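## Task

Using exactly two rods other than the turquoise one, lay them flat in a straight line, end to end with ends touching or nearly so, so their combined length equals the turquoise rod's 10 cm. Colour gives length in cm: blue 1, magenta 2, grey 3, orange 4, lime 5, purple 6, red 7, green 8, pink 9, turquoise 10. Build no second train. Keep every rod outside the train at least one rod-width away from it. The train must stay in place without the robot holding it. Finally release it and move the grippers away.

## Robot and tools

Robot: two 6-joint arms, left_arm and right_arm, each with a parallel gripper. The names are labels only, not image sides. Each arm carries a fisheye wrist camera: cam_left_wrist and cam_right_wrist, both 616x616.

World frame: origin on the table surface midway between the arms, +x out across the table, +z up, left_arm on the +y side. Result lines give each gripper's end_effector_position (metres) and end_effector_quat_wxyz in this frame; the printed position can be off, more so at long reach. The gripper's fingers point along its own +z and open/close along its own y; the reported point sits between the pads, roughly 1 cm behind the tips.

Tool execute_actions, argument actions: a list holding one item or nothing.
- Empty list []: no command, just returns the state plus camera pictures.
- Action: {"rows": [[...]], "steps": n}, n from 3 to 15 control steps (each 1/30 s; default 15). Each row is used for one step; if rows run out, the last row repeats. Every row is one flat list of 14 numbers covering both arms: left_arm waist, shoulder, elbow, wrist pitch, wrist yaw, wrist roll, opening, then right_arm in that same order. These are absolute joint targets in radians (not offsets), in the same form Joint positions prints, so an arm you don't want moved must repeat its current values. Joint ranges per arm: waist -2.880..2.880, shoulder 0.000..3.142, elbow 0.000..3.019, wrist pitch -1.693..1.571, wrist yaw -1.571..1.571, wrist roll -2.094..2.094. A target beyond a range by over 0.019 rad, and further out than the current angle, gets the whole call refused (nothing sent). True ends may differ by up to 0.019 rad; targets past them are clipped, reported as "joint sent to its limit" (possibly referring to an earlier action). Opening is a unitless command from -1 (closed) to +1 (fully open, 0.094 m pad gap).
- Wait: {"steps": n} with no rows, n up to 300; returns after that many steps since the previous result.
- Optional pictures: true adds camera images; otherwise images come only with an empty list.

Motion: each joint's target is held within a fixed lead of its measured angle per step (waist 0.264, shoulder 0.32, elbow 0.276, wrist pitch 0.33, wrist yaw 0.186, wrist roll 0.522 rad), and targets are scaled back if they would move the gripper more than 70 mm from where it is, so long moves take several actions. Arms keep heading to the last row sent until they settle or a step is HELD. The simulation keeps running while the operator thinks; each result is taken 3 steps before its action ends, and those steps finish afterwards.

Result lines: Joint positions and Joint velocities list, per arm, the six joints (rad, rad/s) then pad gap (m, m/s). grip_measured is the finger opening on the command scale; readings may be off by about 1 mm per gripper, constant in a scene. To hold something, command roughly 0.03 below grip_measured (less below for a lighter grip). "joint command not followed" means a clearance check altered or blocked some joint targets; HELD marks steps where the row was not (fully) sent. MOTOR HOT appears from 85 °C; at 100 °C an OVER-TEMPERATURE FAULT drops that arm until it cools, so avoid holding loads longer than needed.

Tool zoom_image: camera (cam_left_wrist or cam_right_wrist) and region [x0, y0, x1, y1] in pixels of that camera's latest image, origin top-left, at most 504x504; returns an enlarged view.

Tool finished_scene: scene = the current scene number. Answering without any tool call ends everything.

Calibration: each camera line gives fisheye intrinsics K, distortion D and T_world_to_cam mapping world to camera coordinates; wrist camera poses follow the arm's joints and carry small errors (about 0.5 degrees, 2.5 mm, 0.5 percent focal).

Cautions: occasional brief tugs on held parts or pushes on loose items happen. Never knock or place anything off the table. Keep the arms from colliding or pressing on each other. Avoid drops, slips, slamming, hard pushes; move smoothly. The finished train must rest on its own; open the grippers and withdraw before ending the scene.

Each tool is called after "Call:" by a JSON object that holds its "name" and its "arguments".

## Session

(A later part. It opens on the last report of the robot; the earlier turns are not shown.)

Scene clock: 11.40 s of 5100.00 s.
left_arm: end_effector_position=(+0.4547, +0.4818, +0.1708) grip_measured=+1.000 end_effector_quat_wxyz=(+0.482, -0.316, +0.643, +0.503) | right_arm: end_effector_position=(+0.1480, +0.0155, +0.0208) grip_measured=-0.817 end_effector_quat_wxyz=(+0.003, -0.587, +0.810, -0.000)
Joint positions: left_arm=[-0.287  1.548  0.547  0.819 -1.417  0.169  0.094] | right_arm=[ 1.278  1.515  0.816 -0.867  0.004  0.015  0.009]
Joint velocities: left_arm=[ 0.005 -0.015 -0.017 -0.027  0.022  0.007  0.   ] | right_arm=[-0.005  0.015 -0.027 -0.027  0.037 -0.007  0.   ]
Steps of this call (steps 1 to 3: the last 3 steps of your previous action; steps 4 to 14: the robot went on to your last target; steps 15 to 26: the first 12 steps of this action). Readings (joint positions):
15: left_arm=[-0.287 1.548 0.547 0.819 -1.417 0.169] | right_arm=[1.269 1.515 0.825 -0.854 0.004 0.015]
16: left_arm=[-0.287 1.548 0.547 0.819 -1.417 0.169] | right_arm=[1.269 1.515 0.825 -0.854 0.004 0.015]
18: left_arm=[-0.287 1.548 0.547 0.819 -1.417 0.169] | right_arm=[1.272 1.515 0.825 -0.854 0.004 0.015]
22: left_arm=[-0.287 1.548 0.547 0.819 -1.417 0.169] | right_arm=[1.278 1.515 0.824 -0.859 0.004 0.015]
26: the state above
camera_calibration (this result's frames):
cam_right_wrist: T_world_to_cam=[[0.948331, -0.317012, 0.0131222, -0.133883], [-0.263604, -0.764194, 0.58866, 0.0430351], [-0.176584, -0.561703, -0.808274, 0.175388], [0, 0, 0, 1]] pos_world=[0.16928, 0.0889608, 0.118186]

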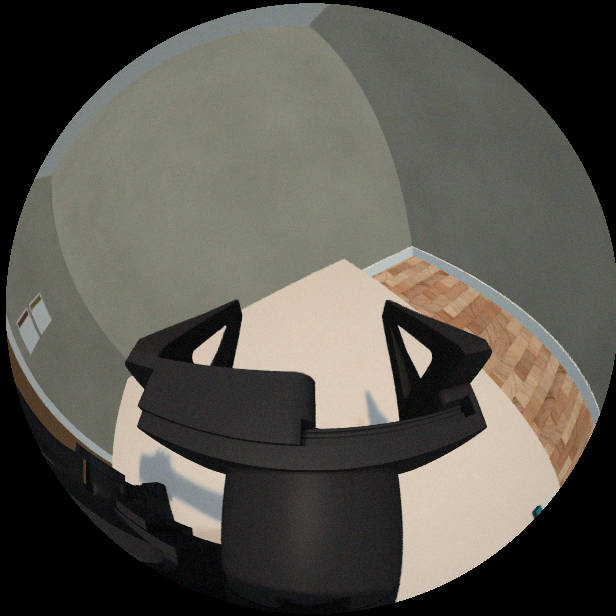

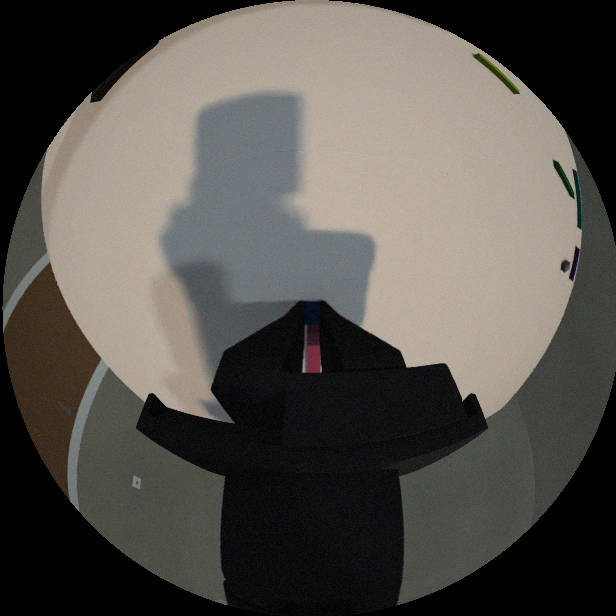

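Call:
{"name": "execute_actions", "arguments": {"actions": [{"rows":[[-0.287,1.548,0.547,0.819,-1.417,0.169,1,1.28,1.52,0.813,-0.87,0.004,0.0,-0.8],[-0.287,1.548,0.547,0.819,-1.417,0.169,1,1.28,1.52,0.813,-0.87,0.004,0.0,-0.7],[-0.287,1.548,0.547,0.819,-1.417,0.169,1,1.28,1.52,0.813,-0.87,0.004,0.0,-0.55],[-0.287,1.548,0.547,0.819,-1.417,0.169,1,1.28,1.52,0.813,-0.87,0.004,0.0,-0.4]],"steps":11}], "pictures": true}}

Call:
{"name": "zoom_image", "arguments": {"camera": "cam_right_wrist", "region": [260, 280, 360, 380]}}

Scene clock: 11.87 s of 5100.00 s.
left_arm: end_effector_position=(+0.4547, +0.4818, +0.1708) grip_measured=+1.000 end_effector_quat_wxyz=(+0.482, -0.316, +0.643, +0.503) | right_arm: end_effector_position=(+0.1479, +0.0150, +0.0206) grip_measured=-0.403 end_effector_quat_wxyz=(+0.002, -0.587, +0.810, -0.001)
Joint positions: left_arm=[-0.287  1.548  0.547  0.819 -1.417  0.169  0.094] | right_arm=[ 1.278  1.515  0.815 -0.868  0.004  0.015  0.028]
Joint velocities: left_arm=[-0.005  0.005  0.002 -0.002  0.066 -0.081  0.   ] | right_arm=[-0.005 -0.005  0.007 -0.007  0.037  0.007 -0.001]
Steps of this call (steps 1 to 3: the last 3 steps of your previous action; steps 4 to 6: the robot went on to your last target; steps 7 to 14: the first 8 steps of this action). Readings (joint positions):
7: left_arm=[-0.287 1.548 0.547 0.819 -1.417 0.169] | right_arm=[1.278 1.515 0.815 -0.868 0.004 0.015]
8: left_arm=[-0.287 1.548 0.547 0.819 -1.417 0.169] | right_arm=[1.278 1.515 0.815 -0.868 0.004 0.015]
10: left_arm=[-0.287 1.548 0.547 0.819 -1.417 0.169] | right_arm=[1.278 1.515 0.815 -0.868 0.004 0.015]
14: the state above
camera_calibration (this result's frames):
cam_right_wrist: T_world_to_cam=[[0.948337, -0.316993, 0.013155, -0.133894], [-0.263337, -0.763336, 0.589892, 0.0426346], [-0.17695, -0.56288, -0.807375, 0.174929], [0, 0, 0, 1]] pos_world=[0.169157, 0.0885651, 0.117845]

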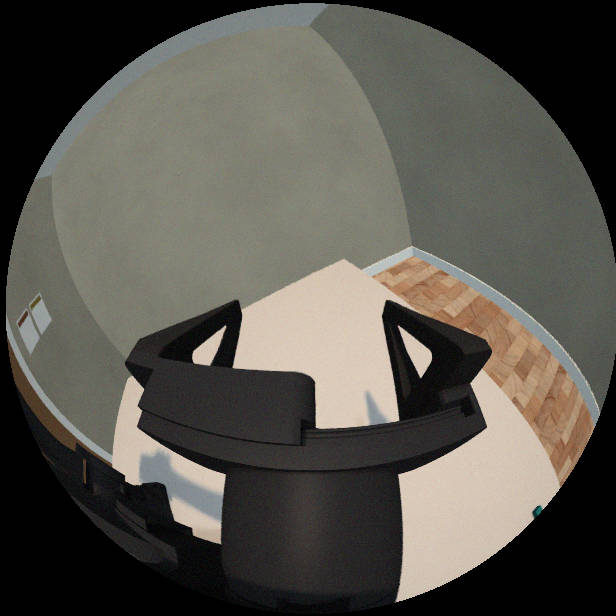

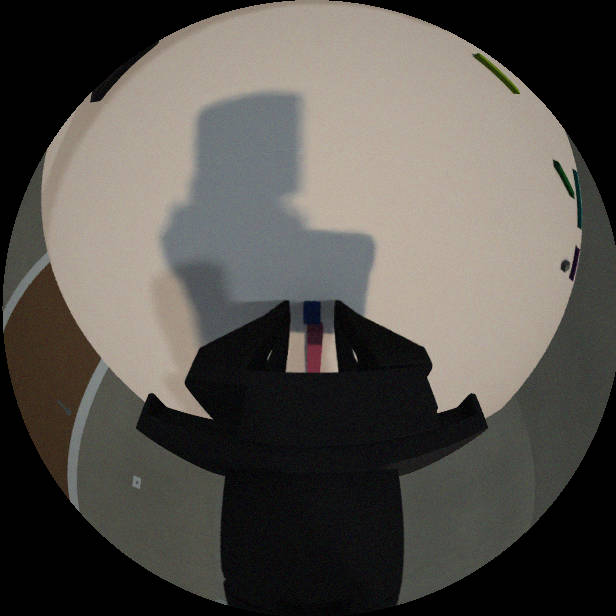

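Region (260, 280, 360, 380) of cam_right_wrist's 616x616 image, scaled by 5.040, with more detail than that image has.

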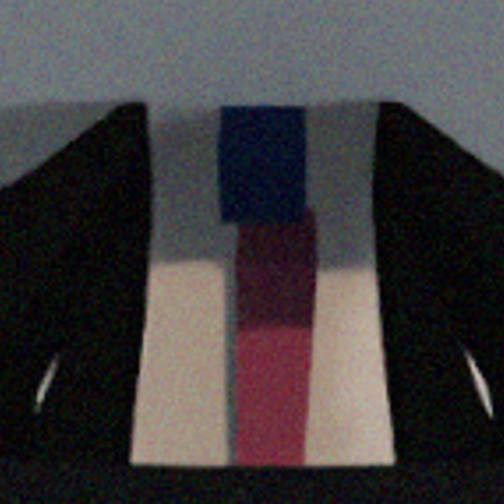

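Call:
{"name": "execute_actions", "arguments": {"actions": [{"rows":[[-0.287,1.548,0.547,0.819,-1.417,0.169,1,1.278,1.515,0.82,-0.87,0.004,0.0,-0.55],[-0.287,1.548,0.547,0.819,-1.417,0.169,1,1.278,1.515,0.82,-0.87,0.004,0.0,-0.68],[-0.287,1.548,0.547,0.819,-1.417,0.169,1,1.278,1.515,0.82,-0.87,0.004,0.0,-0.76],[-0.287,1.548,0.547,0.819,-1.417,0.169,1,1.278,1.515,0.82,-0.87,0.004,0.0,-0.8],[-0.287,1.548,0.547,0.819,-1.417,0.169,1,1.278,1.515,0.82,-0.87,0.004,0.0,-0.83],[-0.287,1.548,0.547,0.819,-1.417,0.169,1,1.278,1.515,0.82,-0.87,0.004,0.0,-0.84],[-0.287,1.548,0.547,0.819,-1.417,0.169,1,1.27,1.515,0.82,-0.87,0.004,0.0,-0.84],[-0.287,1.548,0.547,0.819,-1.417,0.169,1,1.265,1.515,0.82,-0.87,0.004,0.0,-0.84],[-0.287,1.548,0.547,0.819,-1.417,0.169,1,1.261,1.515,0.82,-0.87,0.004,0.0,-0.84]],"steps":15}]}}

Scene clock: 12.63 s of 5100.00 s.
left_arm: end_effector_position=(+0.4547, +0.4818, +0.1708) grip_measured=+1.000 end_effector_quat_wxyz=(+0.482, -0.316, +0.643, +0.503) | right_arm: end_effector_position=(+0.1487, +0.0147, +0.0206) grip_measured=-0.817 end_effector_quat_wxyz=(+0.002, -0.586, +0.810, -0.001)
Joint positions: left_arm=[-0.287  1.548  0.547  0.819 -1.417  0.169  0.094] | right_arm=[ 1.276  1.515  0.815 -0.868  0.004  0.015  0.009]
Joint velocities: left_arm=[ 0.005 -0.005  0.007  0.017  0.081  0.081  0.   ] | right_arm=[-0.034 -0.005  0.002 -0.002 -0.022  0.022  0.   ]
Steps of this call (steps 1 to 3: the last 3 steps of your previous action; steps 4 to 11: the robot went on to your last target; steps 12 to 23: the first 12 steps of this action). Readings (joint positions):
12: left_arm=[-0.287 1.548 0.547 0.819 -1.417 0.169] | right_arm=[1.278 1.515 0.815 -0.868 0.004 0.015]
13: left_arm=[-0.287 1.548 0.547 0.819 -1.417 0.169] | right_arm=[1.278 1.515 0.815 -0.868 0.004 0.015]
15: left_arm=[-0.287 1.548 0.547 0.819 -1.417 0.169] | right_arm=[1.278 1.515 0.815 -0.868 0.004 0.015]
19: left_arm=[-0.287 1.548 0.547 0.819 -1.417 0.169] | right_arm=[1.278 1.515 0.815 -0.868 0.004 0.015]
23: the state above

Call:
{"name": "execute_actions", "arguments": {"actions": [{"rows":[[-0.287,1.548,0.547,0.819,-1.417,0.169,1,1.261,1.515,0.82,-0.88,0.004,0.0,-0.84],[-0.287,1.548,0.547,0.819,-1.417,0.169,1,1.261,1.515,0.82,-0.885,0.004,0.0,-0.84],[-0.287,1.548,0.547,0.819,-1.417,0.169,1,1.261,1.515,0.82,-0.89,0.004,0.0,-0.84],[-0.287,1.548,0.547,0.819,-1.417,0.169,1,1.261,1.515,0.82,-0.895,0.004,0.0,-0.84],[-0.287,1.548,0.547,0.819,-1.417,0.169,1,1.261,1.515,0.82,-0.9,0.004,0.0,-0.84],[-0.287,1.548,0.547,0.819,-1.417,0.169,1,1.261,1.515,0.82,-0.904,0.004,0.0,-0.84],[-0.287,1.548,0.547,0.819,-1.417,0.169,1,1.261,1.515,0.82,-0.908,0.004,0.0,-0.84]],"steps":14}], "pictures": true}}

Call:
{"name": "zoom_image", "arguments": {"camera": "cam_right_wrist", "region": [260, 280, 360, 380]}}

Scene clock: 13.17 s of 5100.00 s.
left_arm: end_effector_position=(+0.4547, +0.4818, +0.1708) grip_measured=+1.000 end_effector_quat_wxyz=(+0.482, -0.316, +0.643, +0.503) | right_arm: end_effector_position=(+0.1474, +0.0080, +0.0207) grip_measured=-0.817 end_effector_quat_wxyz=(-0.009, -0.585, +0.811, -0.009)
Joint positions: left_arm=[-0.287  1.548  0.547  0.819 -1.417  0.169  0.094] | right_arm=[ 1.274  1.515  0.815 -0.896  0.004  0.015  0.009]
Joint velocities: left_arm=[-0.015 -0.015  0.007  0.007 -0.037 -0.051  0.   ] | right_arm=[-0.015  0.005  0.012 -0.017 -0.037  0.022  0.001]
Steps of this call (steps 1 to 3: the last 3 steps of your previous action; steps 4 to 5: the robot went on to your last target; steps 6 to 16: the first 11 steps of this action). Readings (joint positions):
6: left_arm=[-0.287 1.548 0.547 0.819 -1.417 0.169] | right_arm=[1.274 1.515 0.815 -0.868 0.004 0.015]
7: left_arm=[-0.287 1.548 0.547 0.819 -1.417 0.169] | right_arm=[1.274 1.515 0.815 -0.869 0.004 0.015]
9: left_arm=[-0.287 1.548 0.547 0.819 -1.417 0.169] | right_arm=[1.274 1.515 0.815 -0.875 0.004 0.015]
13: left_arm=[-0.287 1.548 0.547 0.819 -1.417 0.169] | right_arm=[1.274 1.515 0.815 -0.891 0.004 0.015]
16: the state above
camera_calibration (this result's frames):
cam_right_wrist: T_world_to_cam=[[0.947107, -0.320607, 0.0141217, -0.135403], [-0.261793, -0.746415, 0.611825, 0.0363538], [-0.185615, -0.58316, -0.790867, 0.172104], [0, 0, 0, 1]] pos_world=[0.169704, 0.0840881, 0.115782]

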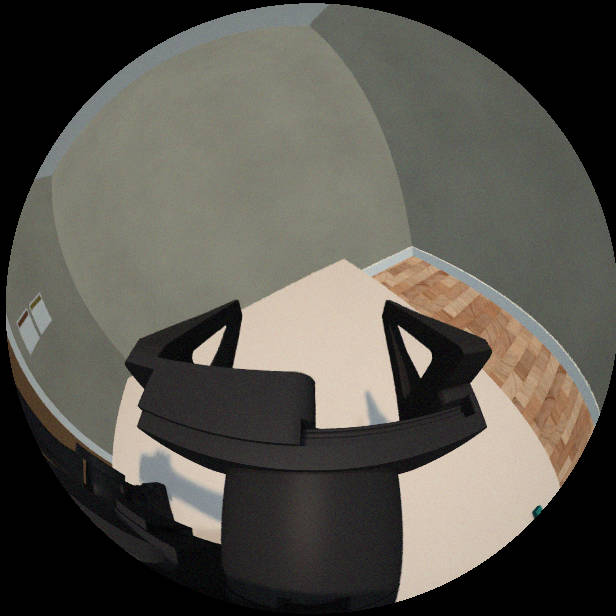

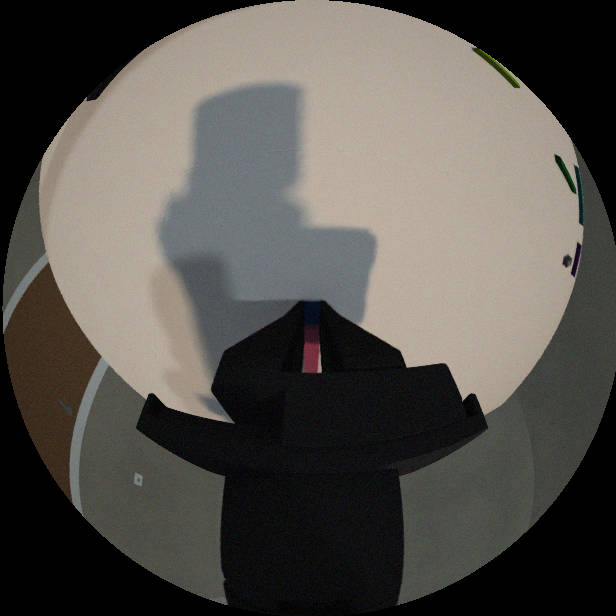

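Region (260, 280, 360, 380) of cam_right_wrist's 616x616 image, scaled by 5.040, with more detail than that image has.

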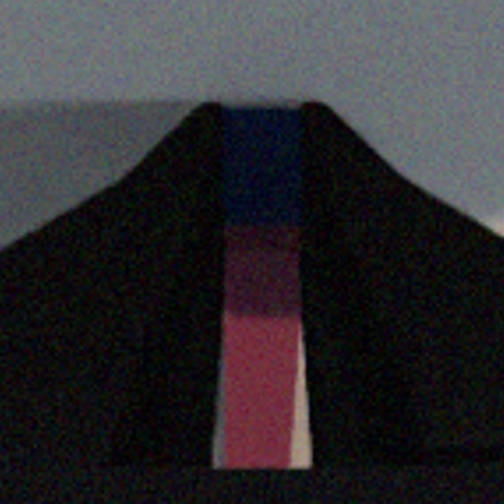

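Call:
{"name": "execute_actions", "arguments": {"actions": [{"rows":[[-0.287,1.548,0.547,0.819,-1.417,0.169,1,1.27,1.515,0.82,-0.9,0.004,0.0,-0.8],[-0.287,1.548,0.547,0.819,-1.417,0.169,1,1.27,1.515,0.82,-0.9,0.004,0.0,-0.7],[-0.287,1.548,0.547,0.819,-1.417,0.169,1,1.27,1.515,0.82,-0.9,0.004,0.0,-0.55],[-0.287,1.548,0.547,0.819,-1.417,0.169,1,1.27,1.515,0.82,-0.9,0.004,0.0,-0.5]],"steps":10}], "pictures": true}}

Call:
{"name": "zoom_image", "arguments": {"camera": "cam_right_wrist", "region": [280, 290, 340, 350]}}

Scene clock: 13.60 s of 5100.00 s.
left_arm: end_effector_position=(+0.4547, +0.4818, +0.1708) grip_measured=+1.000 end_effector_quat_wxyz=(+0.482, -0.316, +0.643, +0.503) | right_arm: end_effector_position=(+0.1473, +0.0080, +0.0207) grip_measured=-0.503 end_effector_quat_wxyz=(-0.009, -0.585, +0.811, -0.009)
Joint positions: left_arm=[-0.287  1.548  0.547  0.819 -1.417  0.169  0.094] | right_arm=[ 1.274  1.515  0.815 -0.896  0.004  0.015  0.023]
Joint velocities: left_arm=[-0.005  0.005 -0.002  0.002 -0.022  0.051  0.   ] | right_arm=[-0.015  0.005  0.007  0.007  0.037 -0.022  0.001]
Steps of this call (steps 1 to 3: the last 3 steps of your previous action; steps 4 to 6: the robot went on to your last target; steps 7 to 13: the first 7 steps of this action). Readings (joint positions):
7: left_arm=[-0.287 1.548 0.547 0.819 -1.417 0.169] | right_arm=[1.274 1.515 0.815 -0.896 0.004 0.015]
8: left_arm=[-0.287 1.548 0.547 0.819 -1.417 0.169] | right_arm=[1.274 1.515 0.815 -0.896 0.004 0.015]
10: left_arm=[-0.287 1.548 0.547 0.819 -1.417 0.169] | right_arm=[1.274 1.515 0.815 -0.896 0.004 0.015]
13: the state above
camera_calibration (this result's frames):
cam_right_wrist: T_world_to_cam=[[0.947109, -0.320602, 0.0141298, -0.135406], [-0.261723, -0.746192, 0.612126, 0.0362599], [-0.185705, -0.583448, -0.790634, 0.17206], [0, 0, 0, 1]] pos_world=[0.169686, 0.0840333, 0.115754]

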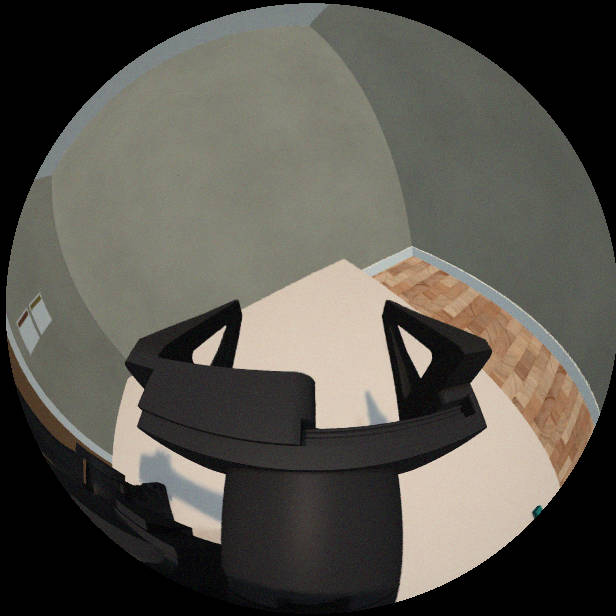

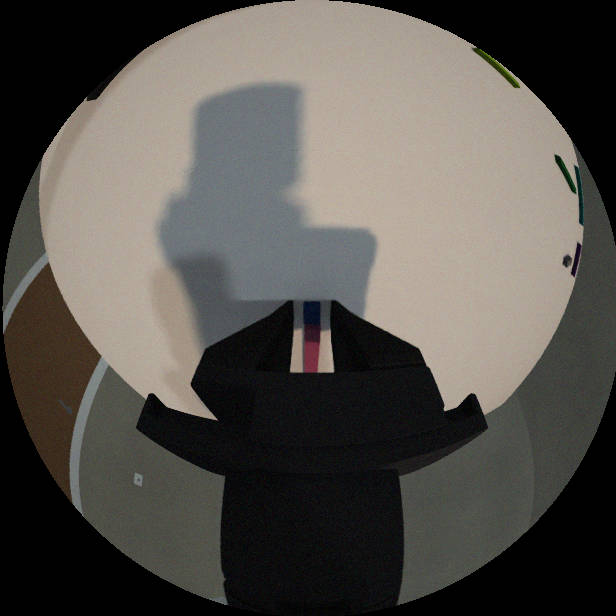

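Region (280, 290, 340, 350) of cam_right_wrist's 616x616 image, scaled by 8.400, with more detail than that image has.

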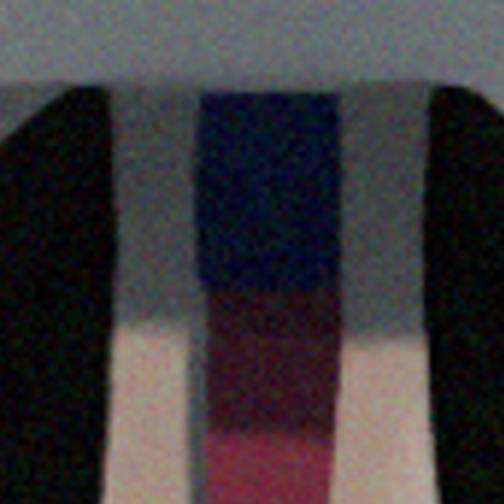

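Call:
{"name": "execute_actions", "arguments": {"actions": [{"rows":[[-0.287,1.548,0.547,0.819,-1.417,0.169,1,1.27,1.515,0.82,-0.885,0.004,0.0,-0.6],[-0.287,1.548,0.547,0.819,-1.417,0.169,1,1.27,1.515,0.82,-0.875,0.004,0.0,-0.62],[-0.287,1.548,0.547,0.819,-1.417,0.169,1,1.27,1.515,0.82,-0.865,0.004,0.0,-0.65],[-0.287,1.548,0.547,0.819,-1.417,0.169,1,1.27,1.515,0.82,-0.856,0.004,0.0,-0.68],[-0.287,1.548,0.547,0.819,-1.417,0.169,1,1.27,1.515,0.82,-0.856,0.004,0.0,-0.7],[-0.287,1.548,0.547,0.819,-1.417,0.169,1,1.27,1.515,0.82,-0.856,0.004,0.0,-0.72],[-0.287,1.548,0.547,0.819,-1.417,0.169,1,1.27,1.515,0.82,-0.856,0.004,0.0,-0.74],[-0.287,1.548,0.547,0.819,-1.417,0.169,1,1.27,1.515,0.82,-0.856,0.004,0.0,-0.77],[-0.287,1.548,0.547,0.819,-1.417,0.169,1,1.27,1.515,0.82,-0.856,0.004,0.0,-0.8],[-0.287,1.548,0.547,0.819,-1.417,0.169,1,1.27,1.515,0.82,-0.856,0.004,0.0,-0.82],[-0.287,1.548,0.547,0.819,-1.417,0.169,1,1.27,1.515,0.82,-0.856,0.004,0.0,-0.84]],"steps":15}]}}

Call:
{"name": "execute_actions", "arguments": {"actions": [{"rows":[[-0.287,1.548,0.547,0.819,-1.417,0.169,1,1.27,1.515,0.82,-0.875,0.004,0.0,-0.84],[-0.287,1.548,0.547,0.819,-1.417,0.169,1,1.27,1.515,0.82,-0.883,0.004,0.0,-0.84],[-0.287,1.548,0.547,0.819,-1.417,0.169,1,1.27,1.515,0.82,-0.888,0.004,0.0,-0.84],[-0.287,1.548,0.547,0.819,-1.417,0.169,1,1.27,1.515,0.82,-0.893,0.004,0.0,-0.84],[-0.287,1.548,0.547,0.819,-1.417,0.169,1,1.27,1.515,0.82,-0.898,0.004,0.0,-0.84],[-0.287,1.548,0.547,0.819,-1.417,0.169,1,1.27,1.515,0.82,-0.903,0.004,0.0,-0.84],[-0.287,1.548,0.547,0.819,-1.417,0.169,1,1.27,1.515,0.82,-0.907,0.004,0.0,-0.84],[-0.287,1.548,0.547,0.819,-1.417,0.169,1,1.27,1.515,0.82,-0.907,0.004,0.0,-0.84],[-0.287,1.548,0.547,0.819,-1.417,0.169,1,1.27,1.515,0.82,-0.907,0.004,0.0,-0.84],[-0.287,1.548,0.547,0.819,-1.417,0.169,1,1.27,1.515,0.82,-0.907,0.004,0.0,-0.84],[-0.287,1.548,0.547,0.819,-1.417,0.169,1,1.27,1.515,0.82,-0.907,0.004,0.0,-0.84],[-0.287,1.548,0.547,0.819,-1.417,0.169,1,1.27,1.515,0.82,-0.907,0.004,0.0,-0.84],[-0.287,1.548,0.547,0.819,-1.417,0.169,1,1.27,1.515,0.82,-0.9,0.004,0.0,-0.78],[-0.287,1.548,0.547,0.819,-1.417,0.169,1,1.27,1.515,0.82,-0.9,0.004,0.0,-0.65],[-0.287,1.548,0.547,0.819,-1.417,0.169,1,1.27,1.515,0.82,-0.9,0.004,0.0,-0.5]],"steps":15}]}}

Call:
{"name": "execute_actions", "arguments": {"actions": [{"steps":7}], "pictures": true}}

Call:
{"name": "zoom_image", "arguments": {"camera": "cam_right_wrist", "region": [270, 290, 350, 370]}}

Scene clock: 14.57 s of 5100.00 s.
left_arm: end_effector_position=(+0.4547, +0.4818, +0.1708) grip_measured=+1.000 end_effector_quat_wxyz=(+0.482, -0.316, +0.643, +0.503) | right_arm: end_effector_position=(+0.1492, +0.0140, +0.0206) grip_measured=-0.821 end_effector_quat_wxyz=(+0.002, -0.585, +0.811, -0.001)
Joint positions: left_arm=[-0.287  1.548  0.547  0.819 -1.417  0.169  0.094] | right_arm=[ 1.274  1.515  0.815 -0.87   0.004  0.015  0.008]
Joint velocities: left_arm=[-0.005 -0.005  0.017  0.012 -0.051 -0.051  0.   ] | right_arm=[ 0.005  0.015  0.017 -0.017  0.037 -0.007 -0.001]
Steps of this call (steps 1 to 3: the last 3 steps of your previous action; steps 4 to 15: the robot went on to your last target; steps 16 to 17: nothing new was sent; steps 18 to 29: the first 12 steps of this action). Readings (joint positions):
18: left_arm=[-0.287 1.548 0.547 0.819 -1.417 0.169] | right_arm=[1.274 1.515 0.815 -0.896 0.004 0.015]
19: left_arm=[-0.287 1.548 0.547 0.819 -1.417 0.169] | right_arm=[1.274 1.515 0.815 -0.895 0.004 0.015]
21: left_arm=[-0.287 1.548 0.547 0.819 -1.417 0.169] | right_arm=[1.274 1.515 0.815 -0.886 0.004 0.015]
25: left_arm=[-0.287 1.548 0.547 0.819 -1.417 0.169] | right_arm=[1.274 1.515 0.815 -0.872 0.004 0.015]
29: the state above

Scene clock: 15.07 s of 5100.00 s.
left_arm: end_effector_position=(+0.4547, +0.4818, +0.1708) grip_measured=+1.000 end_effector_quat_wxyz=(+0.482, -0.316, +0.643, +0.503) | right_arm: end_effector_position=(+0.1474, +0.0083, +0.0207) grip_measured=-0.821 end_effector_quat_wxyz=(-0.008, -0.585, +0.811, -0.009)
Joint positions: left_arm=[-0.287  1.548  0.547  0.819 -1.417  0.169  0.094] | right_arm=[ 1.274  1.515  0.815 -0.894  0.004  0.015  0.008]
Joint velocities: left_arm=[ 0.005 -0.005 -0.002  0.022  0.022 -0.037  0.   ] | right_arm=[ 0.005 -0.005 -0.007 -0.017 -0.051  0.007 -0.   ]
Steps of this call (steps 1 to 3: the last 3 steps of your previous action; steps 4 to 15: the first 12 steps of this action). Readings (joint positions):
4: left_arm=[-0.287 1.548 0.547 0.819 -1.417 0.169] | right_arm=[1.274 1.515 0.815 -0.870 0.004 0.015]
5: left_arm=[-0.287 1.548 0.547 0.819 -1.417 0.169] | right_arm=[1.274 1.515 0.815 -0.870 0.004 0.015]
7: left_arm=[-0.287 1.548 0.547 0.819 -1.417 0.169] | right_arm=[1.274 1.515 0.815 -0.874 0.004 0.015]
11: left_arm=[-0.287 1.548 0.547 0.819 -1.417 0.169] | right_arm=[1.274 1.515 0.815 -0.890 0.004 0.015]
15: the state above

Scene clock: 15.30 s of 5100.00 s.
left_arm: end_effector_position=(+0.4547, +0.4818, +0.1708) grip_measured=+1.000 end_effector_quat_wxyz=(+0.482, -0.316, +0.643, +0.503) | right_arm: end_effector_position=(+0.1474, +0.0083, +0.0207) grip_measured=-0.503 end_effector_quat_wxyz=(-0.008, -0.585, +0.811, -0.009)
Joint positions: left_arm=[-0.287  1.548  0.547  0.819 -1.417  0.169  0.094] | right_arm=[ 1.274  1.515  0.815 -0.894  0.004  0.015  0.023]
Joint velocities: left_arm=[-0.015 -0.005  0.002  0.002 -0.007 -0.007  0.   ] | right_arm=[-0.005  0.005 -0.002  0.002 -0.051 -0.022  0.   ]
Kept back: nothing.
Steps of this call (steps 1 to 3: the last 3 steps of your previous action; steps 4 to 7: the robot went on to your last target). Readings (joint positions):
1: left_arm=[-0.287 1.548 0.547 0.819 -1.417 0.169] | right_arm=[1.274 1.515 0.815 -0.894 0.004 0.015]
2: left_arm=[-0.287 1.548 0.547 0.819 -1.417 0.169] | right_arm=[1.274 1.515 0.815 -0.894 0.004 0.015]
4: left_arm=[-0.287 1.548 0.547 0.819 -1.417 0.169] | right_arm=[1.274 1.515 0.815 -0.894 0.004 0.015]
7: the state above
camera_calibration (this result's frames):
cam_right_wrist: T_world_to_cam=[[0.947102, -0.320623, 0.0140975, -0.135396], [-0.262003, -0.747082, 0.61092, 0.0366357], [-0.185343, -0.582297, -0.791567, 0.172238], [0, 0, 0, 1]] pos_world=[0.169756, 0.0842526, 0.115865]

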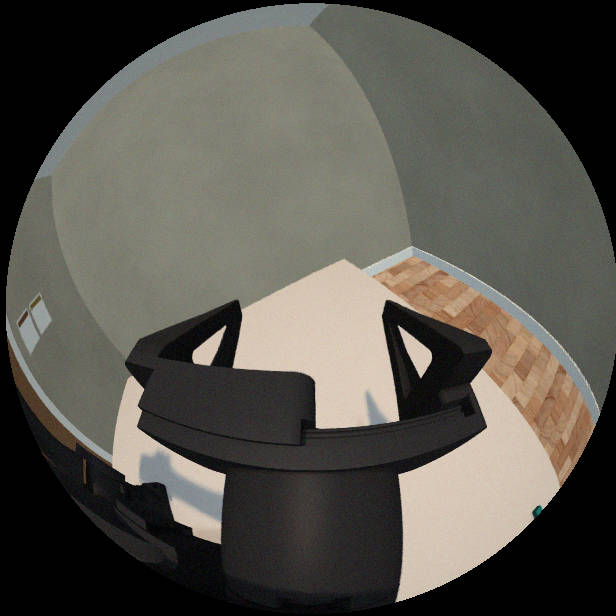

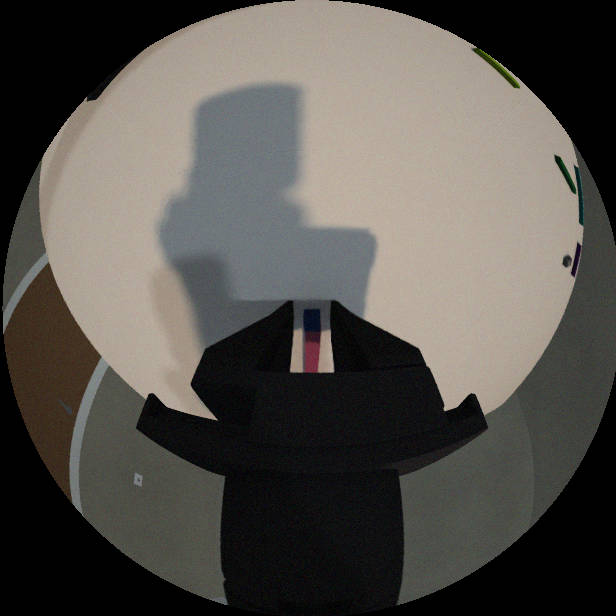

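Region (270, 290, 350, 370) of cam_right_wrist's 616x616 image, scaled by 6.300, with more detail than that image has.

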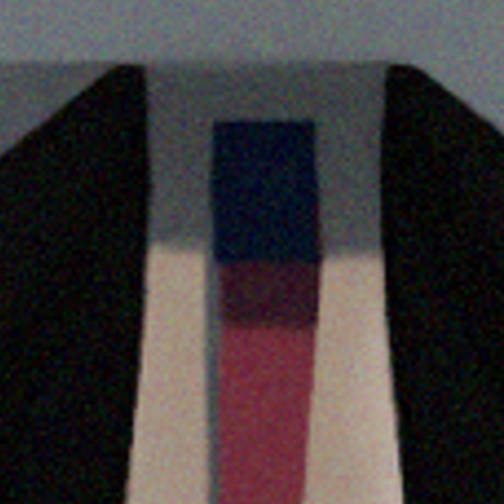

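Touching now. Retreat upward and check.

Call:
{"name": "execute_actions", "arguments": {"actions": [{"rows":[[-0.287,1.548,0.547,0.819,-1.417,0.169,1,1.27,1.50,0.84,-0.9,0.004,0.0,-0.3],[-0.287,1.548,0.547,0.819,-1.417,0.169,1,1.27,1.49,0.855,-0.91,0.004,0.0,-0.1],[-0.287,1.548,0.547,0.819,-1.417,0.169,1,1.27,1.475,0.87,-0.93,0.004,0.0,0.1],[-0.287,1.548,0.547,0.819,-1.417,0.169,1,1.27,1.46,0.885,-0.96,0.004,0.0,0.3],[-0.287,1.548,0.547,0.819,-1.417,0.169,1,1.27,1.44,0.9,-0.99,0.004,0.0,0.5],[-0.287,1.548,0.547,0.819,-1.417,0.169,1,1.27,1.42,0.915,-1.03,0.004,0.0,0.7],[-0.287,1.548,0.547,0.819,-1.417,0.169,1,1.27,1.40,0.93,-1.07,0.004,0.0,0.9],[-0.287,1.548,0.547,0.819,-1.417,0.169,1,1.27,1.38,0.945,-1.11,0.004,0.0,1],[-0.287,1.548,0.547,0.819,-1.417,0.169,1,1.27,1.36,0.96,-1.15,0.004,0.0,1],[-0.287,1.548,0.547,0.819,-1.417,0.169,1,1.27,1.34,0.97,-1.19,0.004,0.0,1],[-0.287,1.548,0.547,0.819,-1.417,0.169,1,1.27,1.325,0.98,-1.22,0.004,0.0,1],[-0.287,1.548,0.547,0.819,-1.417,0.169,1,1.27,1.31,0.99,-1.25,0.004,0.0,1],[-0.287,1.548,0.547,0.819,-1.417,0.169,1,1.27,1.3,1.0,-1.27,0.004,0.0,1]],"steps":15}]}}

Call:
{"name": "execute_actions", "arguments": {"actions": [{"steps":10}], "pictures": true}}

Call:
{"name": "zoom_image", "arguments": {"camera": "cam_right_wrist", "region": [260, 230, 370, 370]}}

Scene clock: 16.00 s of 5100.00 s.
left_arm: end_effector_position=(+0.4547, +0.4818, +0.1708) grip_measured=+1.000 end_effector_quat_wxyz=(+0.482, -0.316, +0.643, +0.503) | right_arm: end_effector_position=(+0.1457, +0.0029, +0.1132) grip_measured=+1.000 end_effector_quat_wxyz=(-0.008, -0.585, +0.811, -0.009)
Joint positions: left_arm=[-0.287  1.548  0.547  0.819 -1.417  0.169  0.094] | right_arm=[ 1.274  1.353  0.933 -1.173  0.004  0.015  0.094]
Joint velocities: left_arm=[ 0.005 -0.005  0.002 -0.022  0.022  0.022  0.   ] | right_arm=[ 0.005 -0.737  0.437 -0.96  -0.022 -0.022  0.   ]
Steps of this call (steps 1 to 9: the robot went on to your last target; steps 10 to 21: the first 12 steps of this action). Readings (joint positions):
10: left_arm=[-0.287 1.548 0.547 0.819 -1.417 0.169] | right_arm=[1.274 1.515 0.815 -0.894 0.004 0.015]
11: left_arm=[-0.287 1.548 0.547 0.819 -1.417 0.169] | right_arm=[1.274 1.513 0.815 -0.895 0.004 0.015]
13: left_arm=[-0.287 1.548 0.547 0.819 -1.417 0.169] | right_arm=[1.274 1.505 0.821 -0.915 0.004 0.015]
17: left_arm=[-0.287 1.548 0.547 0.819 -1.417 0.169] | right_arm=[1.274 1.450 0.866 -1.030 0.004 0.015]
21: the state above

Scene clock: 16.33 s of 5100.00 s.
left_arm: end_effector_position=(+0.4547, +0.4818, +0.1708) grip_measured=+1.000 end_effector_quat_wxyz=(+0.482, -0.316, +0.643, +0.503) | right_arm: end_effector_position=(+0.1444, -0.0014, +0.1509) grip_measured=+1.000 end_effector_quat_wxyz=(+0.003, -0.585, +0.811, -0.001)
Joint positions: left_arm=[-0.287  1.548  0.547  0.819 -1.417  0.169  0.094] | right_arm=[ 1.274  1.285  0.976 -1.258  0.004  0.015  0.094]
Joint velocities: left_arm=[ 0.005  0.015 -0.012 -0.012 -0.007 -0.051  0.   ] | right_arm=[-0.005  0.083 -0.002 -0.017 -0.095 -0.007  0.   ]
Kept back: nothing.
Steps of this call (steps 1 to 3: the last 3 steps of your previous action; steps 4 to 10: the robot went on to your last target). Readings (joint positions):
1: left_arm=[-0.287 1.548 0.547 0.819 -1.417 0.169] | right_arm=[1.274 1.330 0.947 -1.203 0.004 0.015]
2: left_arm=[-0.287 1.548 0.547 0.819 -1.417 0.169] | right_arm=[1.274 1.309 0.959 -1.226 0.004 0.015]
4: left_arm=[-0.287 1.548 0.547 0.819 -1.417 0.169] | right_arm=[1.274 1.281 0.973 -1.247 0.004 0.015]
8: left_arm=[-0.287 1.548 0.547 0.819 -1.417 0.169] | right_arm=[1.274 1.279 0.976 -1.258 0.004 0.015]
10: the state above
camera_calibration (this result's frames):
cam_right_wrist: T_world_to_cam=[[0.946991, -0.320974, 0.0135282, -0.137345], [-0.266821, -0.76237, 0.589574, -0.0470461], [-0.178925, -0.561931, -0.807601, 0.27063], [0, 0, 0, 1]] pos_world=[0.165934, 0.0721249, 0.248156]

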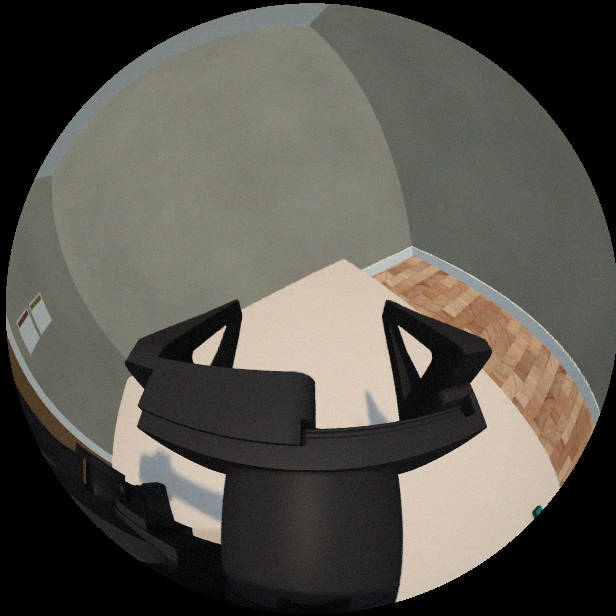

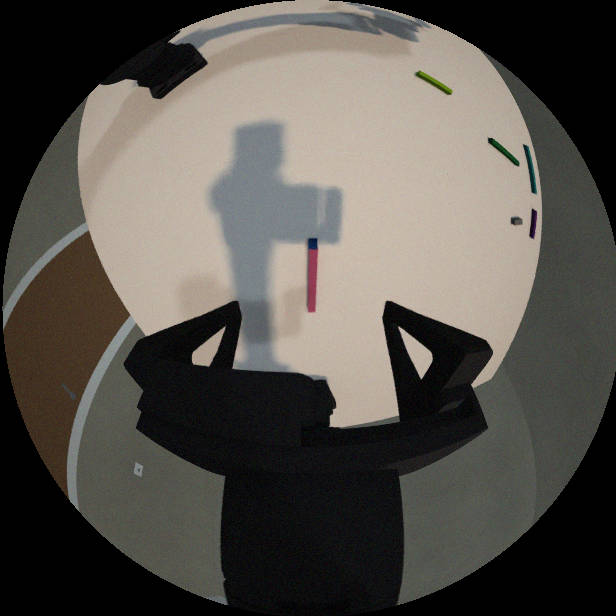

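Region (260, 230, 370, 370) of cam_right_wrist's 616x616 image, scaled by 3.600, with more detail than that image has; it fills the left 396 columns of this view, and the rest is white.

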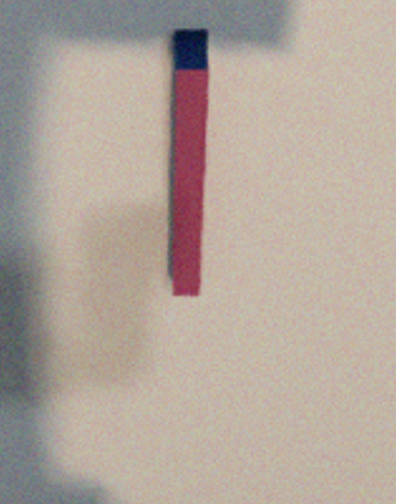

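Call:
{"name": "finished_scene", "arguments": {"scene": 1}}

The scene is finished: the task was done.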